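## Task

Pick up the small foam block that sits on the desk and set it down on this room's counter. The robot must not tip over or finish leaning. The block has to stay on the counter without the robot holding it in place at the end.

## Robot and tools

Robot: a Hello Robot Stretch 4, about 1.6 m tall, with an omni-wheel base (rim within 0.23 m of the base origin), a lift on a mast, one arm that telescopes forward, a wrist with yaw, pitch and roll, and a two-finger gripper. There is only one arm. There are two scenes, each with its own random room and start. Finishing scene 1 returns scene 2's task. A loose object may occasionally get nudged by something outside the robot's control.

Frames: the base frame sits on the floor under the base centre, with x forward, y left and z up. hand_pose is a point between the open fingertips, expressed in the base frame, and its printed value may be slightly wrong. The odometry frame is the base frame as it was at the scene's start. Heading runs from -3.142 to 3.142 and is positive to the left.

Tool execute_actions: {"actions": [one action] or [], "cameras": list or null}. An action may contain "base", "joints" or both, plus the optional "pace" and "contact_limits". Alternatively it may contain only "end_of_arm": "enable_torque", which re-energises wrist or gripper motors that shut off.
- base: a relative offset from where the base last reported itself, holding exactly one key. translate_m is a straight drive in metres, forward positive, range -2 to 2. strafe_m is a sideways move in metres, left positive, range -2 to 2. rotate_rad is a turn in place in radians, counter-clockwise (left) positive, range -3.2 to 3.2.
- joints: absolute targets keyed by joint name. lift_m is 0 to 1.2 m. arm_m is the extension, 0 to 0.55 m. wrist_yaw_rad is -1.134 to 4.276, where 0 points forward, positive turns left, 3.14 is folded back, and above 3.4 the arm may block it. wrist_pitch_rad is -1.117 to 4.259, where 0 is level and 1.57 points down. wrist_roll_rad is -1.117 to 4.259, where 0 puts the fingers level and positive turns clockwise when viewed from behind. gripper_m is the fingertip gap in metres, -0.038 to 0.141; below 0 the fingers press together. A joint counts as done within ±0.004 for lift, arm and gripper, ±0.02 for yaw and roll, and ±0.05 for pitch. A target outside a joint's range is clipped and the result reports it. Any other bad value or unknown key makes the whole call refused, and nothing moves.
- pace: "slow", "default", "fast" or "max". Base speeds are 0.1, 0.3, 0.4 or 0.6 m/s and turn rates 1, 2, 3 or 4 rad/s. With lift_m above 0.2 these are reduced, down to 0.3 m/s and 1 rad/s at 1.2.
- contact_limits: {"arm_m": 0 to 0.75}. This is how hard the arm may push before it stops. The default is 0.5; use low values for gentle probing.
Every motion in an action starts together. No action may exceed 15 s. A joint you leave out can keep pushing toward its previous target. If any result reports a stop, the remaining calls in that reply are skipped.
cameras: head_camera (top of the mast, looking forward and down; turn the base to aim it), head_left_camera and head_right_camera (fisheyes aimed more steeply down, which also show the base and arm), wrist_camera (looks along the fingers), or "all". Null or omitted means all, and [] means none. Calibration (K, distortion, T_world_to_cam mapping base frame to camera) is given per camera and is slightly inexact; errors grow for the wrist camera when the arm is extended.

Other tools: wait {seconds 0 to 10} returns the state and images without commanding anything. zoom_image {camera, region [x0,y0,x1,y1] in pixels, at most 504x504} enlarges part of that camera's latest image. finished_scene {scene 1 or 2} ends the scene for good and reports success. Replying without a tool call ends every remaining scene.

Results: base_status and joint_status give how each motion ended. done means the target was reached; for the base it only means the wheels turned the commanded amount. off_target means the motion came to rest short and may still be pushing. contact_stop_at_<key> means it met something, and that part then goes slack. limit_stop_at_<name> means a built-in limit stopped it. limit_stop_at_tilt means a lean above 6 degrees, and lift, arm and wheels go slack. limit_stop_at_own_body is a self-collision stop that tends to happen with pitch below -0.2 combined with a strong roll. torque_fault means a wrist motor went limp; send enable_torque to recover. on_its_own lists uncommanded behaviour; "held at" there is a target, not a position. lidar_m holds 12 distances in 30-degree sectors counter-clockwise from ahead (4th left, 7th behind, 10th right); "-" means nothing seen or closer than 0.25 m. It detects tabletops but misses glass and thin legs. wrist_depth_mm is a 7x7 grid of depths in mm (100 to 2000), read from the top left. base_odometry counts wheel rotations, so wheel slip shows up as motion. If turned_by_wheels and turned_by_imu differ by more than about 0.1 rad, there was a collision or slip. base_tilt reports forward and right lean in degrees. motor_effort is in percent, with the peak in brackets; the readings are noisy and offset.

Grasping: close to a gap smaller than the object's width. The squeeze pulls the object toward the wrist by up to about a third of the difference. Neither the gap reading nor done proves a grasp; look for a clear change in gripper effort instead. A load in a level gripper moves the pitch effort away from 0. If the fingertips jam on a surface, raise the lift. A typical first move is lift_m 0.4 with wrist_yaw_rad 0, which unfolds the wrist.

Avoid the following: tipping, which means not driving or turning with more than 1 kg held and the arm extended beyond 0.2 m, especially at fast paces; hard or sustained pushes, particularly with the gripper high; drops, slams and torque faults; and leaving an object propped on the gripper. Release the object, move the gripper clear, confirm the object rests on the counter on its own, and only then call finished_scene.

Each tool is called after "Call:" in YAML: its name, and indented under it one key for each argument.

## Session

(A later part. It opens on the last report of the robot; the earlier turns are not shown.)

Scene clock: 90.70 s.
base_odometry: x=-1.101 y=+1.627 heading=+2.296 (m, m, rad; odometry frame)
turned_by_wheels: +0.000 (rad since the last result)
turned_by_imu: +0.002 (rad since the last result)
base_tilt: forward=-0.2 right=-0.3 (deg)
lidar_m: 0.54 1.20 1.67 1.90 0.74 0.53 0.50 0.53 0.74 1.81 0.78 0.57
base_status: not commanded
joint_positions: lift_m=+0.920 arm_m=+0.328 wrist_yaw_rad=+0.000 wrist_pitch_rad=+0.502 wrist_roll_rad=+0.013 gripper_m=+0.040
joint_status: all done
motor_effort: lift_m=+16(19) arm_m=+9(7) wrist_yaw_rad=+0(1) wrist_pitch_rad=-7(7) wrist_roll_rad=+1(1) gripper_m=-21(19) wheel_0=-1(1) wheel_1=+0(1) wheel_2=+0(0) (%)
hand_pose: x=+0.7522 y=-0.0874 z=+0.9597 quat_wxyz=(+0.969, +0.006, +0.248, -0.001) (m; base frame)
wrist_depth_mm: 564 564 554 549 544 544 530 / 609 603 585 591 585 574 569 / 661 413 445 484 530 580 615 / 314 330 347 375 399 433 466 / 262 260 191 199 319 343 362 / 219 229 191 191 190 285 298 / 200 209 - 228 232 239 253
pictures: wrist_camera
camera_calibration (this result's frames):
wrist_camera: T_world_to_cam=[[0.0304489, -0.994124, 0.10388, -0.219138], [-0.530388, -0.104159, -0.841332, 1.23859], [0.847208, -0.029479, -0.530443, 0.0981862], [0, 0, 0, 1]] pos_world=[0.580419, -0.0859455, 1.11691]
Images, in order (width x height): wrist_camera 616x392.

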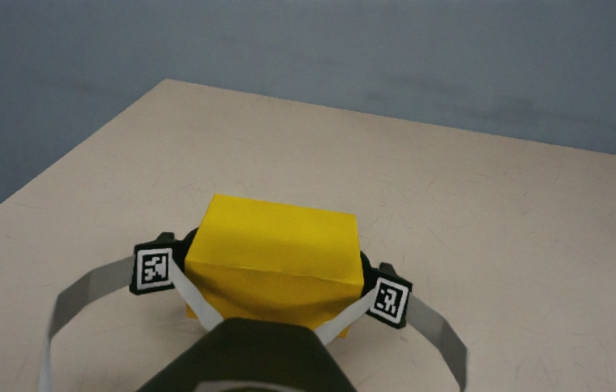

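Ratio ≈1.10 of 0.18 m → 0.018 above contact.

Call:
execute_actions:
  actions:
    - {"joints":{"lift_m":0.903}}
  cameras: []

Call:
execute_actions:
  actions:
    - {"joints":{"gripper_m":0.12}}
  cameras: ["wrist_camera"]

Call:
execute_actions:
  actions:
    - {"joints":{"lift_m":0.97,"arm_m":0.22},"pace":"fast"}
  cameras: ["wrist_camera"]

Scene clock: 95.23 s.
base_odometry: x=-1.101 y=+1.627 heading=+2.296 (m, m, rad; odometry frame)
turned_by_wheels: +0.000 (rad since the last result)
turned_by_imu: +0.001 (rad since the last result)
base_tilt: forward=-0.1 right=-0.3 (deg)
lidar_m: 0.54 1.22 1.65 1.90 0.74 0.52 0.50 0.53 0.73 1.81 0.79 0.57
base_status: not commanded
joint_positions: lift_m=+0.903 arm_m=+0.328 wrist_yaw_rad=+0.000 wrist_pitch_rad=+0.502 wrist_roll_rad=+0.013 gripper_m=+0.040
joint_status: all done
motor_effort: lift_m=+15(17) arm_m=+9(9) wrist_yaw_rad=+0(0) wrist_pitch_rad=-7(7) wrist_roll_rad=+0(0) gripper_m=-20(20) wheel_0=-1(1) wheel_1=+1(0) wheel_2=+0(0) (%)
hand_pose: x=+0.7522 y=-0.0874 z=+0.9428 quat_wxyz=(+0.969, +0.006, +0.248, -0.001) (m; base frame)
wrist_depth_mm: 569 559 554 554 544 535 539 / 615 585 554 580 585 580 574 / 654 377 410 442 484 539 591 / 286 303 319 343 370 397 424 / 241 238 191 200 291 314 338 / 200 210 189 192 190 260 272 / 183 192 - 208 212 219 232
pictures: none
No camera images: the call's "cameras" was empty. Leave "cameras" out to get every camera's image.

Scene clock: 96.93 s.
base_odometry: x=-1.101 y=+1.627 heading=+2.296 (m, m, rad; odometry frame)
turned_by_wheels: +0.000 (rad since the last result)
turned_by_imu: +0.001 (rad since the last result)
base_tilt: forward=-0.2 right=-0.3 (deg)
lidar_m: 0.54 1.22 1.68 1.90 0.74 0.52 0.51 0.52 0.73 1.82 0.79 0.57
base_status: not commanded
joint_positions: lift_m=+0.903 arm_m=+0.328 wrist_yaw_rad=+0.000 wrist_pitch_rad=+0.502 wrist_roll_rad=+0.013 gripper_m=+0.120
joint_status: all done
motor_effort: lift_m=+15(15) arm_m=+9(9) wrist_yaw_rad=+0(0) wrist_pitch_rad=-7(6) wrist_roll_rad=+0(1) gripper_m=-1(24) wheel_0=-2(1) wheel_1=+0(1) wheel_2=+0(0) (%)
hand_pose: x=+0.7522 y=-0.0874 z=+0.9428 quat_wxyz=(+0.969, +0.006, +0.248, -0.001) (m; base frame)
wrist_depth_mm: 574 559 549 549 544 544 535 / 615 591 559 569 585 580 580 / 647 377 404 442 480 539 591 / 285 303 320 343 368 397 424 / 243 206 204 213 296 314 338 / 209 213 207 204 208 262 273 / 182 192 - 209 210 224 231
pictures: wrist_camera
camera_calibration (this result's frames):
wrist_camera: T_world_to_cam=[[0.0304486, -0.994124, 0.10388, -0.217378], [-0.530388, -0.104159, -0.841332, 1.22433], [0.847208, -0.0294791, -0.530443, 0.0891984], [0, 0, 0, 1]] pos_world=[0.580421, -0.0859455, 1.09997]
Images, in order (width x height): wrist_camera 616x392.

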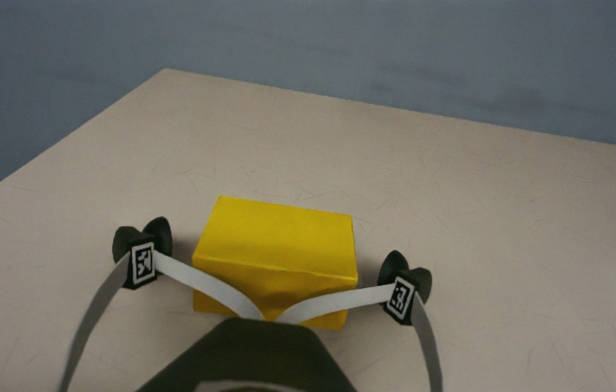

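Scene clock: 98.07 s.
base_odometry: x=-1.101 y=+1.627 heading=+2.296 (m, m, rad; odometry frame)
turned_by_wheels: +0.000 (rad since the last result)
turned_by_imu: +0.000 (rad since the last result)
base_tilt: forward=-0.2 right=-0.4 (deg)
lidar_m: 0.55 1.20 1.68 1.90 0.73 0.53 0.51 0.53 0.74 1.81 0.77 0.58
base_status: not commanded
joint_positions: lift_m=+0.970 arm_m=+0.222 wrist_yaw_rad=+0.000 wrist_pitch_rad=+0.502 wrist_roll_rad=+0.013 gripper_m=+0.120
joint_status: all done
motor_effort: lift_m=+25(28) arm_m=-9(8) wrist_yaw_rad=+1(0) wrist_pitch_rad=-7(7) wrist_roll_rad=+0(0) gripper_m=-2(1) wheel_0=-1(1) wheel_1=+1(0) wheel_2=+0(0) (%)
hand_pose: x=+0.6453 y=-0.0875 z=+1.0091 quat_wxyz=(+0.969, +0.006, +0.248, -0.002) (m; base frame)
wrist_depth_mm: 676 668 654 654 640 640 627 / 723 723 699 699 699 691 676 / 788 759 549 603 661 715 715 / 866 410 424 466 500 539 580 / 329 206 345 342 397 424 452 / 283 289 289 303 208 355 373 / 246 259 - 283 285 301 315
pictures: wrist_camera
camera_calibration (this result's frames):
wrist_camera: T_world_to_cam=[[0.0300288, -0.994136, 0.103885, -0.220842], [-0.530274, -0.103945, -0.84143, 1.22341], [0.847294, -0.0298205, -0.530286, 0.214669], [0, 0, 0, 1]] pos_world=[0.473486, -0.0859782, 1.16619]
Images, in order (width x height): wrist_camera 616x392.

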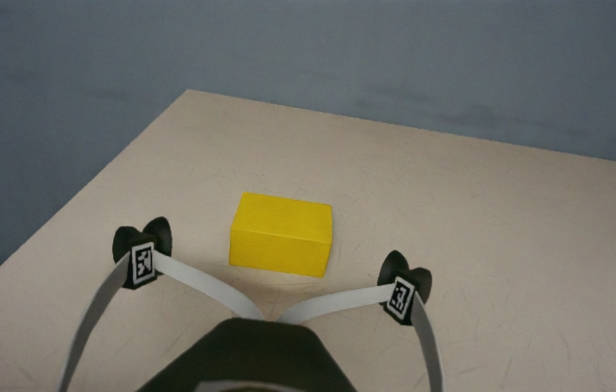

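Call:
finished_scene:
  scene: 1

The scene is finished: the task was done.


## Next scene

Pick up the small cardboard box that sits on the desk and set it down on this room's counter. The robot must not tip over or finish leaning. The box has to stay on the counter without the robot holding it in place at the end.

Call:
execute_actions:
  actions: []

Scene clock: 0.00 s.
base_odometry: x=+0.000 y=+0.000 heading=+0.000 (m, m, rad; odometry frame)
turned_by_wheels: +0.000 (rad since the last result)
turned_by_imu: +0.000 (rad since the last result)
base_tilt: forward=-0.2 right=-0.4 (deg)
lidar_m: 1.16 1.32 2.54 1.32 0.76 0.64 0.64 1.38 1.17 1.17 1.35 1.91
base_status: not commanded
joint_positions: lift_m=+0.218 arm_m=+0.001 wrist_yaw_rad=+3.105 wrist_pitch_rad=-0.007 wrist_roll_rad=+0.013 gripper_m=+0.057
joint_status: not commanded
motor_effort: lift_m=+19 arm_m=+0 wrist_yaw_rad=+1 wrist_pitch_rad=-7 wrist_roll_rad=+0 gripper_m=-4 wheel_0=+0 wheel_1=+0 wheel_2=+0 (%)
hand_pose: x=-0.1137 y=+0.0978 z=+0.3984 quat_wxyz=(+0.018, +0.004, +0.006, +1.000) (m; base frame)
wrist_depth_mm: - 133 768 778 741 946 1008 / - 122 174 768 741 715 1042 / 112 135 220 768 732 723 1060 / 1366 1808 904 1205 1138 1098 878 / 1464 1708 798 778 750 1098 1008 / 1042 1008 798 778 732 1098 960 / 778 788 798 113 741 866 878
pictures: head_camera, head_left_camera, head_right_camera, wrist_camera
camera_calibration (this result's frames):
wrist_camera: T_world_to_cam=[[0.0601561, 0.992605, 0.105438, -0.141913], [0.0565751, 0.102069, -0.993167, 0.433373], [-0.996584, 0.0657102, -0.0500166, 0.129176], [0, 0, 0, 1]] pos_world=[0.112754, 0.0881408, 0.451835]
Images, in order (width x height): head_camera 420x560, head_left_camera 420x672, head_right_camera 420x672, wrist_camera 616x392.

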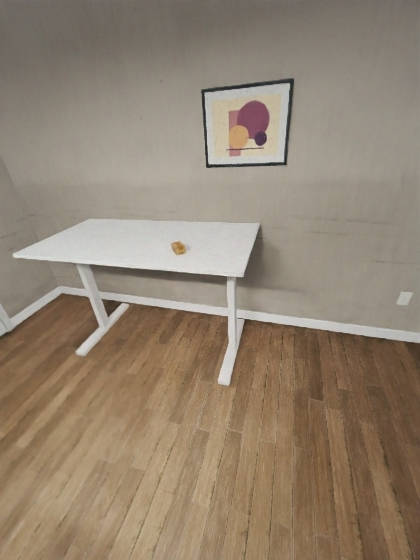

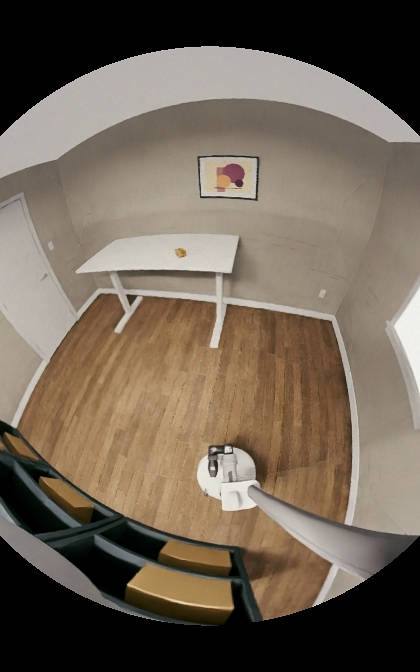

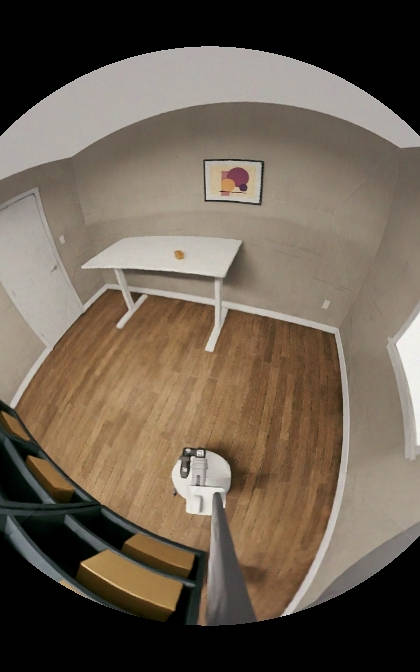

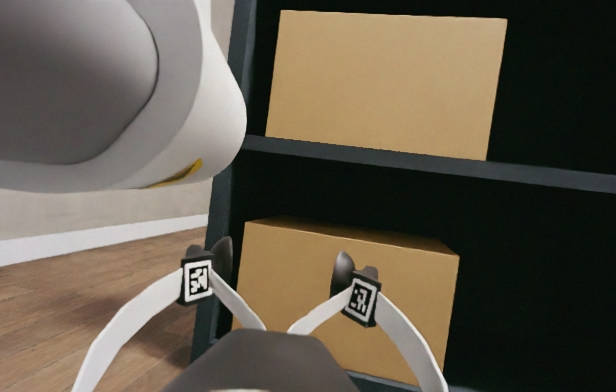

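Call:
zoom_image:
  camera: "head_camera"
  region: [140, 220, 220, 280]

Call:
execute_actions:
  actions:
    - {"base":{"rotate_rad":0.27},"pace":"fast"}
  cameras: []

Call:
execute_actions:
  actions:
    - {"base":{"translate_m":0.65},"joints":{"lift_m":1.03,"wrist_yaw_rad":0,"wrist_pitch_rad":0.5,"gripper_m":0.13},"pace":"max"}
  cameras: ["head_camera","wrist_camera"]

Region (140, 220, 220, 280) of head_camera's 420x560 image, scaled by 6.300, with more detail than that image has; it fills the top 378 rows of this view, and the rest is white.

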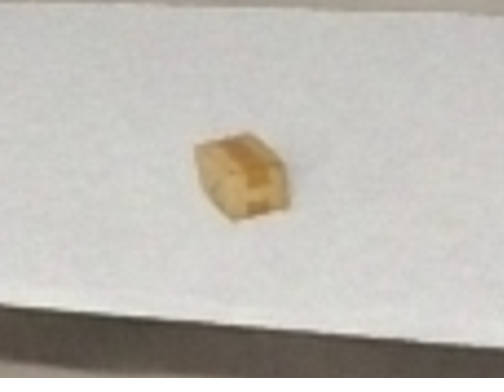

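Scene clock: 6.80 s.
base_odometry: x=+0.000 y=+0.000 heading=+0.270 (m, m, rad; odometry frame)
turned_by_wheels: +0.270 (rad since the last result)
turned_by_imu: +0.274 (rad since the last result)
base_tilt: forward=-0.2 right=-0.3 (deg)
lidar_m: 1.18 1.62 2.48 0.91 0.66 0.63 0.67 1.22 1.16 1.22 1.70 1.16
base_status: done
joint_positions: lift_m=+0.218 arm_m=+0.001 wrist_yaw_rad=+3.105 wrist_pitch_rad=-0.007 wrist_roll_rad=+0.013 gripper_m=+0.057
joint_status: not commanded
motor_effort: lift_m=+19(19) arm_m=+1(0) wrist_yaw_rad=+0(0) wrist_pitch_rad=-6(7) wrist_roll_rad=+1(0) gripper_m=-3(3) wheel_0=-2(9) wheel_1=-1(10) wheel_2=-3(12) (%)
hand_pose: x=-0.1137 y=+0.0978 z=+0.3984 quat_wxyz=(+0.018, +0.004, +0.006, +1.000) (m; base frame)
wrist_depth_mm: - 133 1808 - 750 668 615 / - 122 175 - 741 668 615 / 112 135 220 878 715 668 615 / 1182 1430 - 931 1118 1008 917 / 1255 1499 1756 831 750 831 946 / 1042 1008 1042 809 691 654 621 / 788 788 878 113 723 654 621
pictures: none
No camera images: the call's "cameras" was empty. Leave "cameras" out to get every camera's image.

Scene clock: 9.37 s.
base_odometry: x=+0.626 y=+0.173 heading=+0.270 (m, m, rad; odometry frame)
turned_by_wheels: +0.000 (rad since the last result)
turned_by_imu: -0.002 (rad since the last result)
base_tilt: forward=-0.2 right=-0.4 (deg)
lidar_m: 0.59 0.84 2.18 1.73 1.25 1.20 1.26 1.58 1.48 1.55 1.40 0.56
base_status: done
joint_positions: lift_m=+1.030 arm_m=+0.001 wrist_yaw_rad=+0.000 wrist_pitch_rad=+0.502 wrist_roll_rad=+0.013 gripper_m=+0.130
joint_status: all done
motor_effort: lift_m=+22(25) arm_m=+0(0) wrist_yaw_rad=-1(9) wrist_pitch_rad=-6(8) wrist_roll_rad=+0(1) gripper_m=-1(1) wheel_0=+3(10) wheel_1=+3(10) wheel_2=-1(19) (%)
hand_pose: x=+0.4244 y=-0.0873 z=+1.0692 quat_wxyz=(+0.969, +0.006, +0.248, -0.001) (m; base frame)
wrist_depth_mm: 1098 1281 1336 1205 1060 931 854 / 750 820 904 1008 1078 976 891 / - 621 640 634 750 809 891 / 1983 1921 535 521 554 591 640 / 1576 1499 1708 1499 442 469 492 / 1366 1397 1397 1499 203 389 404 / 1205 1255 1281 113 1336 1308 353
pictures: head_camera, wrist_camera
camera_calibration (this result's frames):
wrist_camera: T_world_to_cam=[[0.0305693, -0.994119, 0.103893, -0.220555], [-0.530065, -0.104245, -0.841525, 1.15689], [0.847406, -0.0293451, -0.530134, 0.433608], [0, 0, 0, 1]] pos_world=[0.252529, -0.0859326, 1.22634]
Images, in order (width x height): head_camera 420x560, wrist_camera 616x392.

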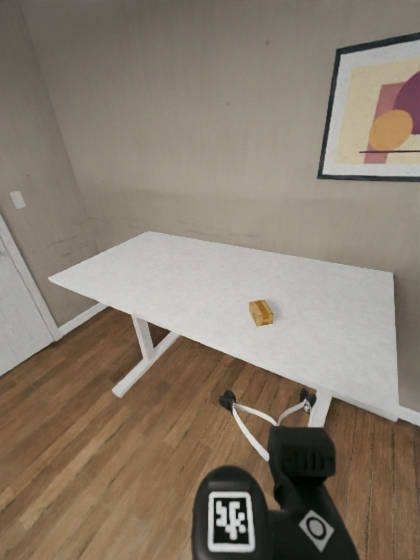

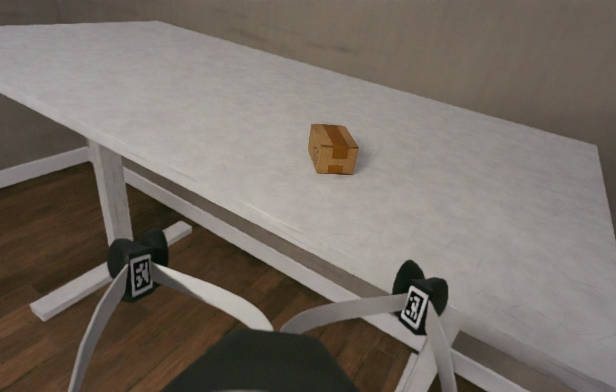

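Call:
execute_actions:
  actions:
    - {"base":{"strafe_m":-0.105},"joints":{"arm_m":0.33,"lift_m":0.985,"wrist_yaw_rad":0.25},"pace":"fast"}
  cameras: ["head_camera","wrist_camera"]

Scene clock: 18.03 s.
base_odometry: x=+0.654 y=+0.072 heading=+0.270 (m, m, rad; odometry frame)
turned_by_wheels: +0.000 (rad since the last result)
turned_by_imu: +0.001 (rad since the last result)
base_tilt: forward=-0.1 right=-0.3 (deg)
lidar_m: 0.56 0.73 2.28 1.81 1.30 1.25 1.31 1.46 1.39 1.47 1.35 0.50
base_status: done
joint_positions: lift_m=+0.985 arm_m=+0.329 wrist_yaw_rad=+0.250 wrist_pitch_rad=+0.502 wrist_roll_rad=+0.013 gripper_m=+0.130
joint_status: all done
motor_effort: lift_m=+15(19) arm_m=+8(4) wrist_yaw_rad=+0(9) wrist_pitch_rad=-6(7) wrist_roll_rad=+1(0) gripper_m=-1(1) wheel_0=+2(12) wheel_1=-1(13) wheel_2=+0(2) (%)
hand_pose: x=+0.7661 y=-0.0221 z=+1.0248 quat_wxyz=(+0.961, -0.025, +0.247, +0.119) (m; base frame)
wrist_depth_mm: 931 1060 1182 1025 831 715 621 / 615 676 741 831 831 732 640 / 462 496 530 569 621 676 654 / 370 389 410 436 462 496 525 / 306 296 334 281 368 389 407 / 264 260 266 246 202 317 336 / 229 238 246 113 260 270 285
pictures: head_camera, wrist_camera
camera_calibration (this result's frames):
wrist_camera: T_world_to_cam=[[0.27526, -0.95574, 0.103894, -0.34817], [-0.487843, -0.231982, -0.841542, 1.27229], [0.828397, 0.180959, -0.530106, 0.141577], [0, 0, 0, 1]] pos_world=[0.599231, -0.0632322, 1.18191]
Images, in order (width x height): head_camera 420x560, wrist_camera 616x392.

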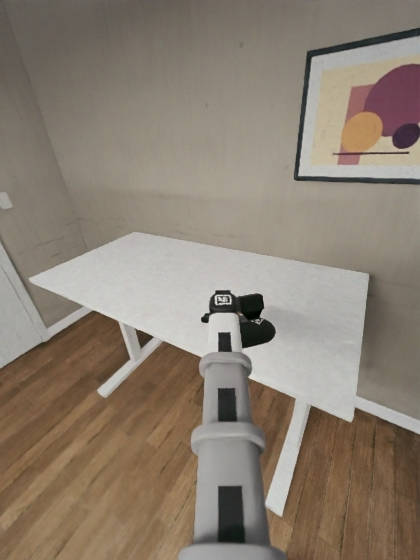

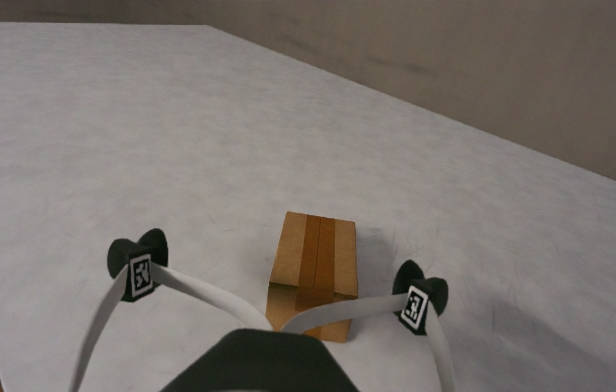

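Call:
execute_actions:
  actions:
    - {"base":{"strafe_m":-0.015},"joints":{"arm_m":0.36,"lift_m":0.944,"gripper_m":0.11}}
  cameras: ["wrist_camera"]

Scene clock: 23.73 s.
base_odometry: x=+0.658 y=+0.058 heading=+0.270 (m, m, rad; odometry frame)
turned_by_wheels: +0.000 (rad since the last result)
turned_by_imu: +0.001 (rad since the last result)
base_tilt: forward=-0.2 right=-0.3 (deg)
lidar_m: 0.51 0.74 2.29 1.82 1.31 1.25 1.33 1.44 1.36 1.44 1.35 0.50
base_status: done
joint_positions: lift_m=+0.944 arm_m=+0.359 wrist_yaw_rad=+0.250 wrist_pitch_rad=+0.502 wrist_roll_rad=+0.013 gripper_m=+0.110
joint_status: all done
motor_effort: lift_m=+15(13) arm_m=+9(6) wrist_yaw_rad=+0(0) wrist_pitch_rad=-6(6) wrist_roll_rad=+0(1) gripper_m=-1(4) wheel_0=+4(12) wheel_1=-3(9) wheel_2=+1(0) (%)
hand_pose: x=+0.7961 y=-0.0221 z=+0.9839 quat_wxyz=(+0.961, -0.025, +0.247, +0.119) (m; base frame)
wrist_depth_mm: 768 878 1042 960 798 683 591 / 512 559 615 683 759 699 615 / 382 404 436 469 508 559 597 / 304 320 336 268 382 407 433 / 253 251 254 216 303 320 340 / 217 214 213 211 203 264 276 / 190 194 202 113 213 225 233
pictures: wrist_camera
camera_calibration (this result's frames):
wrist_camera: T_world_to_cam=[[0.275189, -0.95576, 0.103893, -0.352135], [-0.487864, -0.231946, -0.84154, 1.25248], [0.828408, 0.180897, -0.53011, 0.0950316], [0, 0, 0, 1]] pos_world=[0.629216, -0.0632396, 1.14097]
Images, in order (width x height): wrist_camera 616x392.

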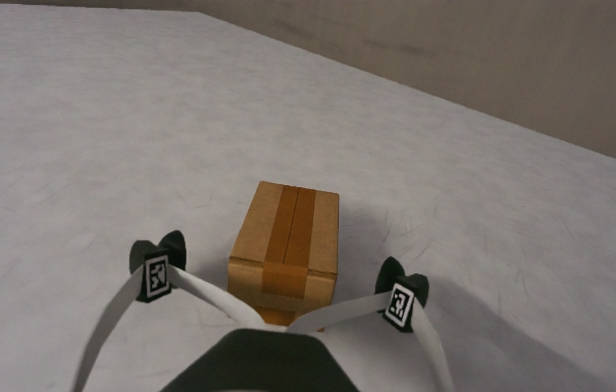

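Call:
execute_actions:
  actions:
    - {"joints":{"arm_m":0.372,"gripper_m":0.015}}
  cameras: ["wrist_camera"]

Call:
execute_actions:
  actions:
    - {"joints":{"lift_m":1.0},"pace":"fast"}

Scene clock: 27.50 s.
base_odometry: x=+0.658 y=+0.058 heading=+0.270 (m, m, rad; odometry frame)
turned_by_wheels: +0.000 (rad since the last result)
turned_by_imu: +0.001 (rad since the last result)
base_tilt: forward=-0.1 right=-0.4 (deg)
lidar_m: 0.55 0.73 2.29 1.81 1.32 1.26 1.31 1.44 1.36 1.45 1.36 0.51
base_status: not commanded
joint_positions: lift_m=+0.944 arm_m=+0.371 wrist_yaw_rad=+0.250 wrist_pitch_rad=+0.502 wrist_roll_rad=+0.013 gripper_m=+0.015
joint_status: all done
motor_effort: lift_m=+15(15) arm_m=+8(7) wrist_yaw_rad=+1(1) wrist_pitch_rad=-7(7) wrist_roll_rad=+0(1) gripper_m=-19(18) wheel_0=+5(4) wheel_1=-3(3) wheel_2=+0(0) (%)
hand_pose: x=+0.8080 y=-0.0221 z=+0.9837 quat_wxyz=(+0.961, -0.025, +0.247, +0.119) (m; base frame)
wrist_depth_mm: 759 866 1042 946 788 668 585 / 504 559 609 683 750 691 603 / 379 404 433 469 508 554 591 / 303 319 332 357 379 404 433 / 252 263 203 205 301 319 338 / 215 178 182 182 190 264 273 / 188 195 201 113 213 219 232
pictures: wrist_camera
camera_calibration (this result's frames):
wrist_camera: T_world_to_cam=[[0.275238, -0.955748, 0.103877, -0.355442], [-0.488303, -0.232056, -0.841256, 1.25824], [0.828133, 0.180822, -0.530564, 0.0857583], [0, 0, 0, 1]] pos_world=[0.641214, -0.0632377, 1.14092]
Images, in order (width x height): wrist_camera 616x392.

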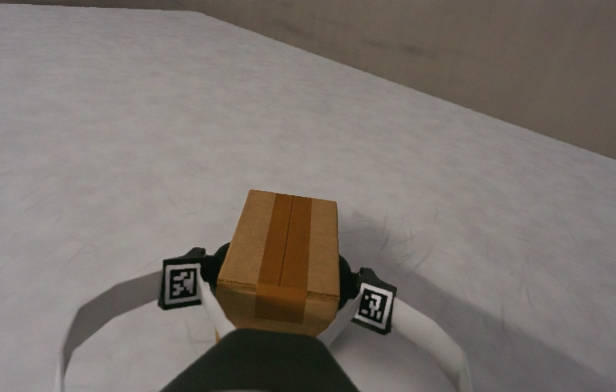

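Scene clock: 28.47 s.
base_odometry: x=+0.658 y=+0.058 heading=+0.270 (m, m, rad; odometry frame)
turned_by_wheels: +0.000 (rad since the last result)
turned_by_imu: +0.000 (rad since the last result)
base_tilt: forward=-0.2 right=-0.4 (deg)
lidar_m: 0.55 0.73 2.28 1.81 1.32 1.26 1.33 1.45 1.37 1.43 1.34 0.52
base_status: not commanded
joint_positions: lift_m=+1.000 arm_m=+0.371 wrist_yaw_rad=+0.250 wrist_pitch_rad=+0.503 wrist_roll_rad=+0.013 gripper_m=+0.015
joint_status: all done
motor_effort: lift_m=+24(28) arm_m=+9(9) wrist_yaw_rad=+1(1) wrist_pitch_rad=-8(8) wrist_roll_rad=+1(1) gripper_m=-19(20) wheel_0=+4(4) wheel_1=-3(4) wheel_2=+0(0) (%)
hand_pose: x=+0.8080 y=-0.0222 z=+1.0389 quat_wxyz=(+0.961, -0.025, +0.247, +0.119) (m; base frame)
wrist_depth_mm: 1537 1537 1182 960 788 668 580 / 654 715 788 878 798 691 603 / 488 521 564 603 654 691 627 / 392 410 433 462 492 521 554 / 325 340 204 205 392 413 433 / 278 178 183 182 190 340 353 / 243 252 259 113 274 283 300
pictures: head_camera, head_left_camera, head_right_camera, wrist_camera
camera_calibration (this result's frames):
wrist_camera: T_world_to_cam=[[0.27527, -0.95574, 0.103868, -0.361186], [-0.488561, -0.232122, -0.841087, 1.30465], [0.82797, 0.18078, -0.530833, 0.115462], [0, 0, 0, 1]] pos_world=[0.641224, -0.0632363, 1.19613]
Images, in order (width x height): head_camera 420x560, head_left_camera 420x672, head_right_camera 420x672, wrist_camera 616x392.

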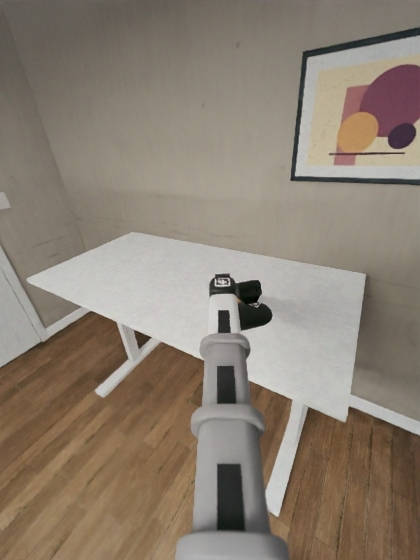

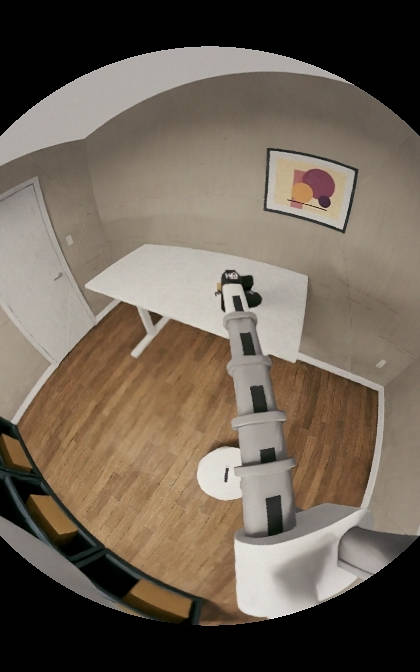

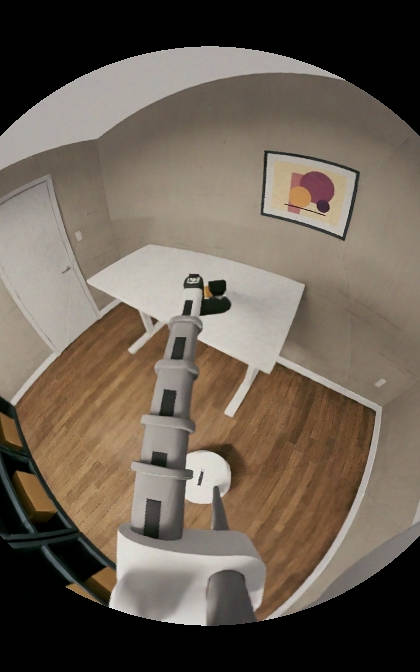

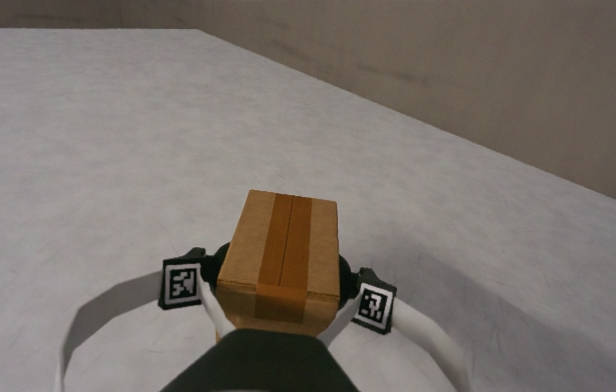

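Call:
execute_actions:
  actions:
    - {"base":{"rotate_rad":2.63},"joints":{"arm_m":0.0,"wrist_yaw_rad":0},"pace":"fast"}
  cameras: []

Call:
execute_actions:
  actions:
    - {"base":{"strafe_m":0.9},"joints":{"lift_m":0.3},"pace":"max"}

Scene clock: 38.00 s.
base_odometry: x=+0.658 y=+0.058 heading=+2.899 (m, m, rad; odometry frame)
turned_by_wheels: +2.629 (rad since the last result)
turned_by_imu: +2.656 (rad since the last result)
base_tilt: forward=-0.1 right=-0.3 (deg)
lidar_m: 1.27 1.32 1.41 1.37 1.43 1.33 0.51 0.54 0.77 2.27 1.77 1.31
base_status: done
joint_positions: lift_m=+1.000 arm_m=+0.002 wrist_yaw_rad=+0.000 wrist_pitch_rad=+0.503 wrist_roll_rad=+0.013 gripper_m=+0.015
joint_status: all done
motor_effort: lift_m=+23(24) arm_m=-8(10) wrist_yaw_rad=+0(9) wrist_pitch_rad=-9(8) wrist_roll_rad=+1(0) gripper_m=-19(20) wheel_0=-4(9) wheel_1=-3(10) wheel_2=-5(12) (%)
hand_pose: x=+0.4258 y=-0.0874 z=+1.0389 quat_wxyz=(+0.969, +0.006, +0.249, -0.002) (m; base frame)
wrist_depth_mm: - 976 960 976 1281 946 1078 / - 1255 1281 1464 1098 991 1008 / - 1255 1138 1160 1430 1499 1499 / 1863 1808 1205 1182 1229 1397 1499 / 1537 1537 203 205 1366 1397 1336 / 1336 178 183 182 190 1430 1397 / 1160 1229 1255 113 1336 1366 1430
pictures: none
No camera images: the call's "cameras" was empty. Leave "cameras" out to get every camera's image.

Scene clock: 41.83 s.
base_odometry: x=+0.442 y=-0.816 heading=+2.899 (m, m, rad; odometry frame)
turned_by_wheels: +0.000 (rad since the last result)
turned_by_imu: +0.007 (rad since the last result)
base_tilt: forward=-0.2 right=-0.4 (deg)
lidar_m: 1.80 0.73 0.49 0.47 0.49 0.79 1.26 1.19 1.00 2.25 1.80 1.37
base_status: done
joint_positions: lift_m=+0.300 arm_m=+0.002 wrist_yaw_rad=+0.000 wrist_pitch_rad=+0.503 wrist_roll_rad=+0.013 gripper_m=+0.015
joint_status: all done
motor_effort: lift_m=+17(22) arm_m=-8(8) wrist_yaw_rad=+0(0) wrist_pitch_rad=-9(9) wrist_roll_rad=+1(1) gripper_m=-19(19) wheel_0=-1(12) wheel_1=+1(12) wheel_2=+0(4) (%)
hand_pose: x=+0.4257 y=-0.0874 z=+0.3394 quat_wxyz=(+0.969, +0.006, +0.249, -0.002) (m; base frame)
wrist_depth_mm: 798 1138 - - - 1118 1308 / 820 1182 1576 1756 1808 1025 1025 / 842 1042 1118 1229 1255 1098 1078 / 778 831 878 917 991 1060 1118 / 661 691 204 205 778 831 891 / 564 178 183 182 189 691 723 / 492 508 525 113 559 580 609
pictures: head_camera, head_left_camera, head_right_camera, wrist_camera
camera_calibration (this result's frames):
wrist_camera: T_world_to_cam=[[0.0302674, -0.994132, 0.103855, -0.144734], [-0.531045, -0.104019, -0.840935, 0.543615], [0.846803, -0.029699, -0.531077, 0.0461763], [0, 0, 0, 1]] pos_world=[0.253963, -0.0859667, 0.4967]
Images, in order (width x height): head_camera 420x560, head_left_camera 420x672, head_right_camera 420x672, wrist_camera 616x392.

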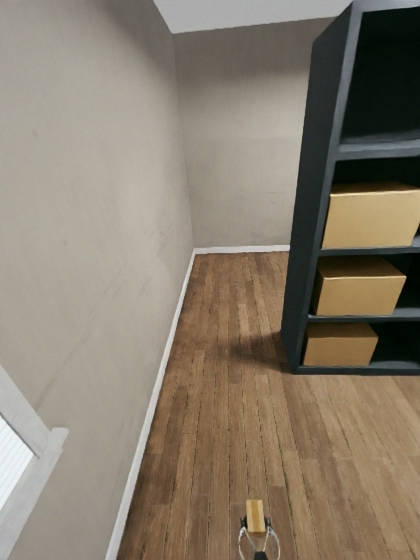

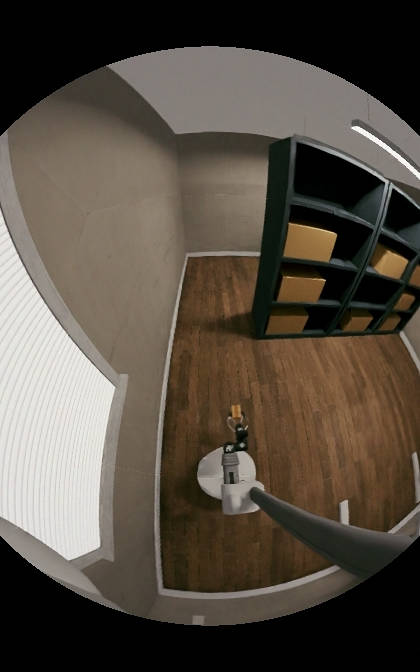

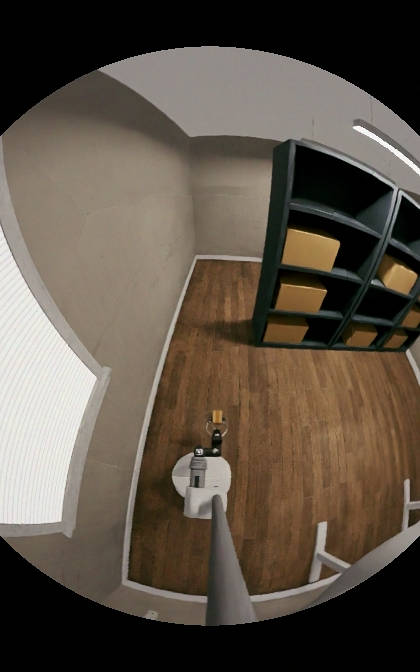

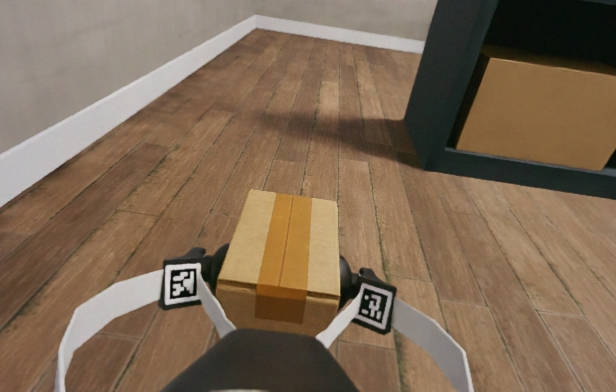

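Call:
execute_actions:
  actions:
    - {"base":{"translate_m":2.0},"pace":"max"}
  cameras: ["head_right_camera"]

Call:
execute_actions:
  actions:
    - {"base":{"rotate_rad":-0.88},"pace":"fast"}

Scene clock: 48.67 s.
base_odometry: x=-1.499 y=-0.336 heading=+2.899 (m, m, rad; odometry frame)
turned_by_wheels: +0.000 (rad since the last result)
turned_by_imu: -0.006 (rad since the last result)
base_tilt: forward=-0.2 right=-0.4 (deg)
lidar_m: 1.45 0.66 0.47 0.44 0.47 0.67 1.87 0.66 0.51 0.97 1.46 1.51
base_status: done
joint_positions: lift_m=+0.300 arm_m=+0.002 wrist_yaw_rad=+0.000 wrist_pitch_rad=+0.503 wrist_roll_rad=+0.013 gripper_m=+0.015
joint_status: not commanded
motor_effort: lift_m=+17(17) arm_m=-8(9) wrist_yaw_rad=+0(1) wrist_pitch_rad=-9(9) wrist_roll_rad=+1(0) gripper_m=-19(19) wheel_0=+3(11) wheel_1=+2(9) wheel_2=-2(19) (%)
hand_pose: x=+0.4257 y=-0.0874 z=+0.3394 quat_wxyz=(+0.969, +0.006, +0.249, -0.002) (m; base frame)
wrist_depth_mm: 741 1060 1118 1118 1078 1098 1060 / 759 1098 1205 1205 1160 1160 1160 / 778 1008 1118 1229 1229 1229 1229 / 759 831 866 931 976 1060 1138 / 661 691 204 206 788 831 878 / 564 178 182 182 190 683 723 / 488 512 525 113 559 574 609
pictures: head_right_camera
Images, in order (width x height): head_right_camera 420x672.

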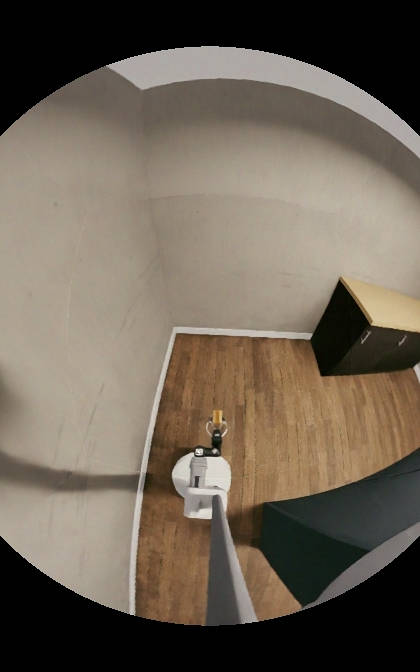

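Scene clock: 50.03 s.
base_odometry: x=-1.499 y=-0.336 heading=+2.020 (m, m, rad; odometry frame)
turned_by_wheels: -0.879 (rad since the last result)
turned_by_imu: -0.887 (rad since the last result)
base_tilt: forward=-0.2 right=-0.4 (deg)
lidar_m: 1.45 1.47 1.08 0.56 0.44 0.44 0.52 0.83 2.70 0.57 0.51 1.96
base_status: done
joint_positions: lift_m=+0.300 arm_m=+0.002 wrist_yaw_rad=+0.000 wrist_pitch_rad=+0.503 wrist_roll_rad=+0.013 gripper_m=+0.015
joint_status: not commanded
motor_effort: lift_m=+17(17) arm_m=-8(8) wrist_yaw_rad=+1(2) wrist_pitch_rad=-8(9) wrist_roll_rad=+1(1) gripper_m=-19(20) wheel_0=+3(10) wheel_1=+2(12) wheel_2=+4(15) (%)
hand_pose: x=+0.4257 y=-0.0875 z=+0.3394 quat_wxyz=(+0.969, +0.006, +0.249, -0.002) (m; base frame)
wrist_depth_mm: 1098 1255 1366 1160 1366 - - / 1138 1281 1430 1255 1661 - - / 991 1060 1138 1205 1308 1430 1576 / 798 831 866 931 991 1042 1118 / 654 691 203 206 788 842 878 / 564 178 183 182 190 691 723 / 492 508 525 113 559 574 609
pictures: head_camera, head_left_camera, head_right_camera, wrist_camera
camera_calibration (this result's frames):
wrist_camera: T_world_to_cam=[[0.0301161, -0.994136, 0.103862, -0.144709], [-0.530927, -0.103949, -0.841018, 0.543611], [0.846882, -0.0298148, -0.530944, 0.0461128], [0, 0, 0, 1]] pos_world=[0.253924, -0.0859777, 0.4967]
Images, in order (width x height): head_camera 420x560, head_left_camera 420x672, head_right_camera 420x672, wrist_camera 616x392.

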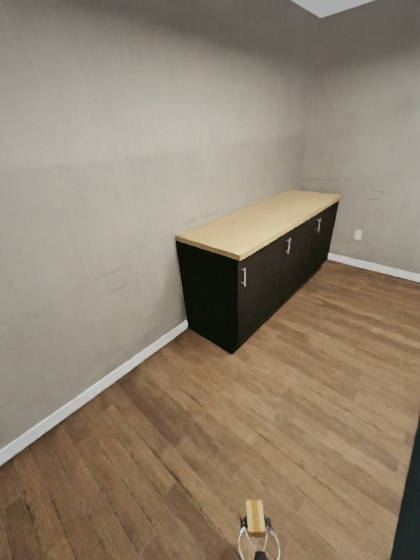

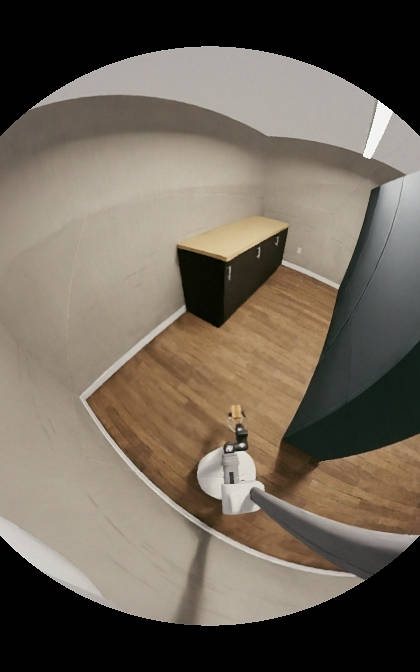

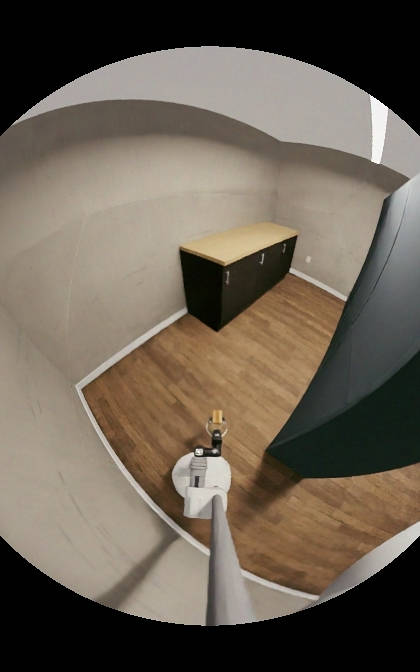

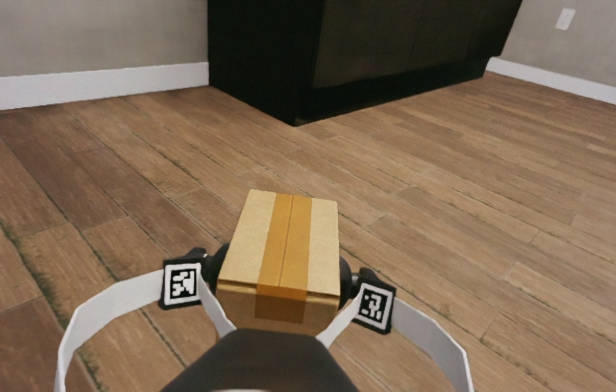

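Call:
execute_actions:
  actions:
    - {"base":{"translate_m":0.9},"joints":{"lift_m":1.0,"wrist_yaw_rad":0.25},"pace":"max"}
  cameras: ["head_camera","wrist_camera"]

Scene clock: 55.00 s.
base_odometry: x=-1.890 y=+0.475 heading=+2.020 (m, m, rad; odometry frame)
turned_by_wheels: +0.000 (rad since the last result)
turned_by_imu: -0.002 (rad since the last result)
base_tilt: forward=-0.2 right=-0.3 (deg)
lidar_m: 0.56 0.84 0.87 0.99 1.13 1.13 1.27 0.79 0.79 0.88 1.44 0.65
base_status: done
joint_positions: lift_m=+1.000 arm_m=+0.002 wrist_yaw_rad=+0.250 wrist_pitch_rad=+0.502 wrist_roll_rad=+0.013 gripper_m=+0.015
joint_status: all done
motor_effort: lift_m=+23(27) arm_m=-8(8) wrist_yaw_rad=+0(11) wrist_pitch_rad=-8(9) wrist_roll_rad=+0(1) gripper_m=-20(19) wheel_0=+4(11) wheel_1=+3(10) wheel_2=-2(20) (%)
hand_pose: x=+0.4394 y=-0.0221 z=+1.0390 quat_wxyz=(+0.961, -0.025, +0.247, +0.119) (m; base frame)
wrist_depth_mm: 591 654 732 842 960 1160 1397 / 627 699 788 891 1025 1229 1499 / 668 750 732 707 759 842 917 / 715 809 732 539 569 615 654 / 778 878 204 205 455 496 732 / 831 178 182 182 190 609 1098 / 891 1060 1098 113 484 831 1430
pictures: head_camera, wrist_camera
camera_calibration (this result's frames):
wrist_camera: T_world_to_cam=[[0.275342, -0.955719, 0.103869, -0.25975], [-0.488452, -0.23214, -0.841146, 1.12471], [0.82801, 0.180868, -0.530741, 0.420585], [0, 0, 0, 1]] pos_world=[0.272638, -0.063228, 1.19625]
Images, in order (width x height): head_camera 420x560, wrist_camera 616x392.

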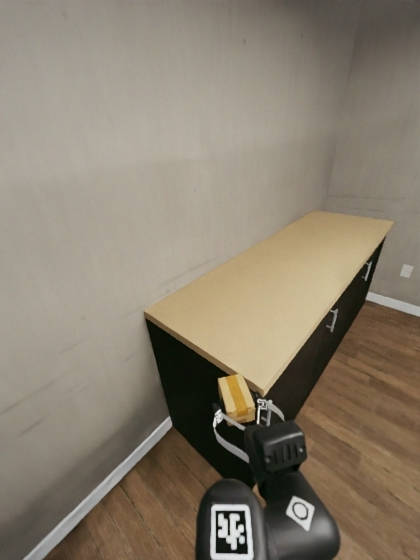

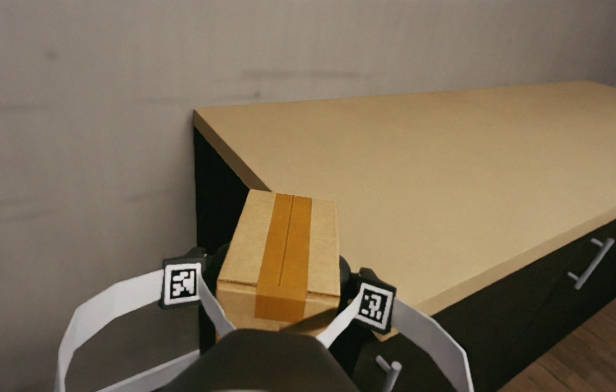

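Call:
execute_actions:
  actions:
    - {"joints":{"lift_m":0.925,"arm_m":0.48,"wrist_yaw_rad":0.0},"pace":"fast"}
  cameras: ["head_camera","wrist_camera"]

Scene clock: 59.43 s.
base_odometry: x=-1.890 y=+0.475 heading=+2.020 (m, m, rad; odometry frame)
turned_by_wheels: +0.000 (rad since the last result)
turned_by_imu: +0.002 (rad since the last result)
base_tilt: forward=-0.1 right=-0.3 (deg)
lidar_m: 0.56 0.86 0.86 0.97 1.14 1.13 1.28 0.79 0.79 0.88 1.45 0.65
base_status: not commanded
joint_positions: lift_m=+0.925 arm_m=+0.479 wrist_yaw_rad=+0.000 wrist_pitch_rad=+0.502 wrist_roll_rad=+0.013 gripper_m=+0.015
joint_status: all done
motor_effort: lift_m=+15(20) arm_m=+9(7) wrist_yaw_rad=+0(8) wrist_pitch_rad=-8(9) wrist_roll_rad=+0(1) gripper_m=-20(20) wheel_0=+3(3) wheel_1=+3(4) wheel_2=-2(2) (%)
hand_pose: x=+0.9023 y=-0.0874 z=+0.9646 quat_wxyz=(+0.969, +0.006, +0.249, -0.001) (m; base frame)
wrist_depth_mm: 387 445 525 654 854 1205 1499 / 407 473 569 683 831 976 1138 / 410 449 480 521 564 621 676 / 334 353 370 397 421 449 480 / 279 291 203 206 336 355 375 / 238 178 182 182 189 293 306 / 207 216 223 113 237 244 257
pictures: head_camera, wrist_camera
camera_calibration (this result's frames):
wrist_camera: T_world_to_cam=[[0.0304925, -0.994124, 0.103867, -0.224239], [-0.530725, -0.10416, -0.841119, 1.32236], [0.846995, -0.0294772, -0.530782, -0.0258249], [0, 0, 0, 1]] pos_world=[0.730522, -0.0859453, 1.12185]
Images, in order (width x height): head_camera 420x560, wrist_camera 616x392.

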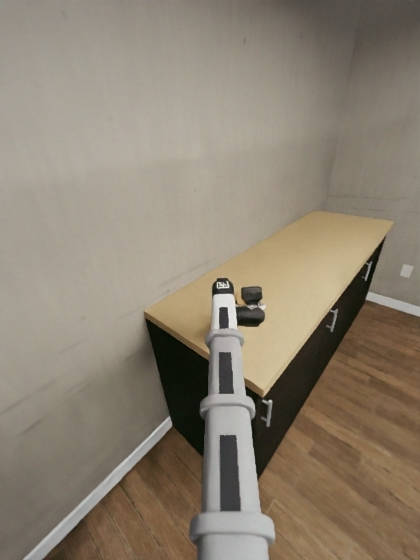

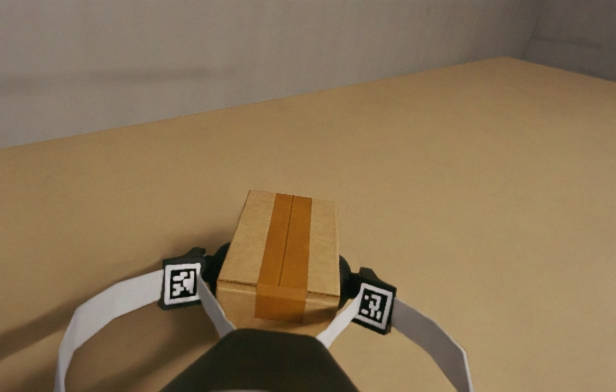

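Call:
execute_actions:
  actions:
    - {"joints":{"lift_m":0.905}}
  cameras: []

Call:
execute_actions:
  actions:
    - {"joints":{"gripper_m":0.095}}
  cameras: ["wrist_camera"]

Call:
execute_actions:
  actions:
    - {"joints":{"lift_m":0.97,"arm_m":0.38},"pace":"fast"}
  cameras: ["wrist_camera"]

Scene clock: 66.17 s.
base_odometry: x=-1.890 y=+0.475 heading=+2.020 (m, m, rad; odometry frame)
turned_by_wheels: +0.000 (rad since the last result)
turned_by_imu: +0.001 (rad since the last result)
base_tilt: forward=-0.2 right=-0.3 (deg)
lidar_m: 0.55 0.85 0.87 0.99 1.13 1.13 1.28 0.80 0.79 0.90 1.45 0.64
base_status: not commanded
joint_positions: lift_m=+0.905 arm_m=+0.479 wrist_yaw_rad=+0.000 wrist_pitch_rad=+0.502 wrist_roll_rad=+0.013 gripper_m=+0.015
joint_status: all done
motor_effort: lift_m=+15(12) arm_m=+8(8) wrist_yaw_rad=-1(0) wrist_pitch_rad=-8(8) wrist_roll_rad=+1(0) gripper_m=-21(20) wheel_0=+3(4) wheel_1=+4(4) wheel_2=-2(2) (%)
hand_pose: x=+0.9023 y=-0.0874 z=+0.9446 quat_wxyz=(+0.969, +0.006, +0.249, -0.001) (m; base frame)
wrist_depth_mm: 384 445 525 654 854 1205 1537 / 404 477 554 654 768 878 1025 / 379 407 436 466 508 559 615 / 304 319 336 359 379 407 436 / 253 264 204 205 303 320 342 / 216 178 182 182 190 264 274 / 189 195 202 113 214 222 233
pictures: none
No camera images: the call's "cameras" was empty. Leave "cameras" out to get every camera's image.

Scene clock: 67.77 s.
base_odometry: x=-1.890 y=+0.475 heading=+2.020 (m, m, rad; odometry frame)
turned_by_wheels: +0.000 (rad since the last result)
turned_by_imu: +0.001 (rad since the last result)
base_tilt: forward=-0.1 right=-0.4 (deg)
lidar_m: 0.55 0.84 0.87 0.99 1.12 1.13 1.26 0.80 0.79 0.89 1.44 0.63
base_status: not commanded
joint_positions: lift_m=+0.905 arm_m=+0.479 wrist_yaw_rad=+0.000 wrist_pitch_rad=+0.502 wrist_roll_rad=+0.013 gripper_m=+0.095
joint_status: all done
motor_effort: lift_m=+15(15) arm_m=+8(8) wrist_yaw_rad=+0(0) wrist_pitch_rad=-8(8) wrist_roll_rad=+1(1) gripper_m=-1(17) wheel_0=+3(4) wheel_1=+3(3) wheel_2=-2(2) (%)
hand_pose: x=+0.9023 y=-0.0874 z=+0.9447 quat_wxyz=(+0.969, +0.006, +0.249, -0.001) (m; base frame)
wrist_depth_mm: 384 445 530 647 854 1229 1537 / 407 473 554 654 778 891 1025 / 382 407 439 473 512 564 615 / 304 320 336 359 382 407 436 / 254 260 219 216 304 322 342 / 217 214 195 194 204 265 276 / 191 194 202 113 213 225 233
pictures: wrist_camera
camera_calibration (this result's frames):
wrist_camera: T_world_to_cam=[[0.030476, -0.994124, 0.103872, -0.222158], [-0.530596, -0.10416, -0.841201, 1.30556], [0.847077, -0.0294776, -0.530653, -0.0366257], [0, 0, 0, 1]] pos_world=[0.730522, -0.0859454, 1.10188]
Images, in order (width x height): wrist_camera 616x392.

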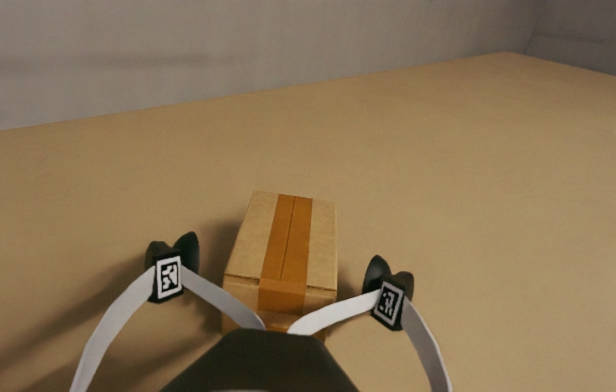

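Scene clock: 68.87 s.
base_odometry: x=-1.890 y=+0.475 heading=+2.020 (m, m, rad; odometry frame)
turned_by_wheels: +0.000 (rad since the last result)
turned_by_imu: +0.000 (rad since the last result)
base_tilt: forward=-0.2 right=-0.4 (deg)
lidar_m: 0.55 0.85 0.86 0.97 1.12 1.12 1.27 0.79 0.78 0.89 1.43 0.64
base_status: not commanded
joint_positions: lift_m=+0.970 arm_m=+0.381 wrist_yaw_rad=+0.000 wrist_pitch_rad=+0.502 wrist_roll_rad=+0.013 gripper_m=+0.095
joint_status: all done
motor_effort: lift_m=+24(27) arm_m=-9(9) wrist_yaw_rad=+0(0) wrist_pitch_rad=-7(8) wrist_roll_rad=+1(1) gripper_m=+0(2) wheel_0=+3(3) wheel_1=+4(3) wheel_2=-2(2) (%)
hand_pose: x=+0.8053 y=-0.0875 z=+1.0091 quat_wxyz=(+0.969, +0.006, +0.248, -0.002) (m; base frame)
wrist_depth_mm: 436 504 597 741 960 1366 1576 / 462 539 647 788 976 1182 1366 / 473 530 585 627 683 741 831 / 407 430 455 480 512 544 585 / 340 349 355 329 407 430 452 / 290 286 296 322 204 355 373 / 256 260 271 113 283 301 322
pictures: wrist_camera
camera_calibration (this result's frames):
wrist_camera: T_world_to_cam=[[0.0300925, -0.994134, 0.103883, -0.22568], [-0.530314, -0.103976, -0.841401, 1.30822], [0.847267, -0.029771, -0.530332, 0.0792402], [0, 0, 0, 1]] pos_world=[0.633422, -0.0859735, 1.16621]
Images, in order (width x height): wrist_camera 616x392.

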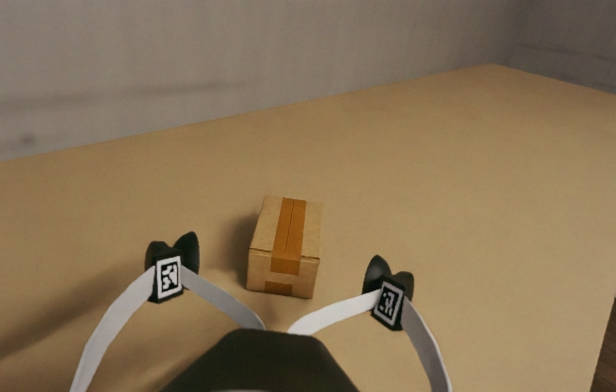

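Call:
finished_scene:
  scene: 2

The scene is finished: the task was done.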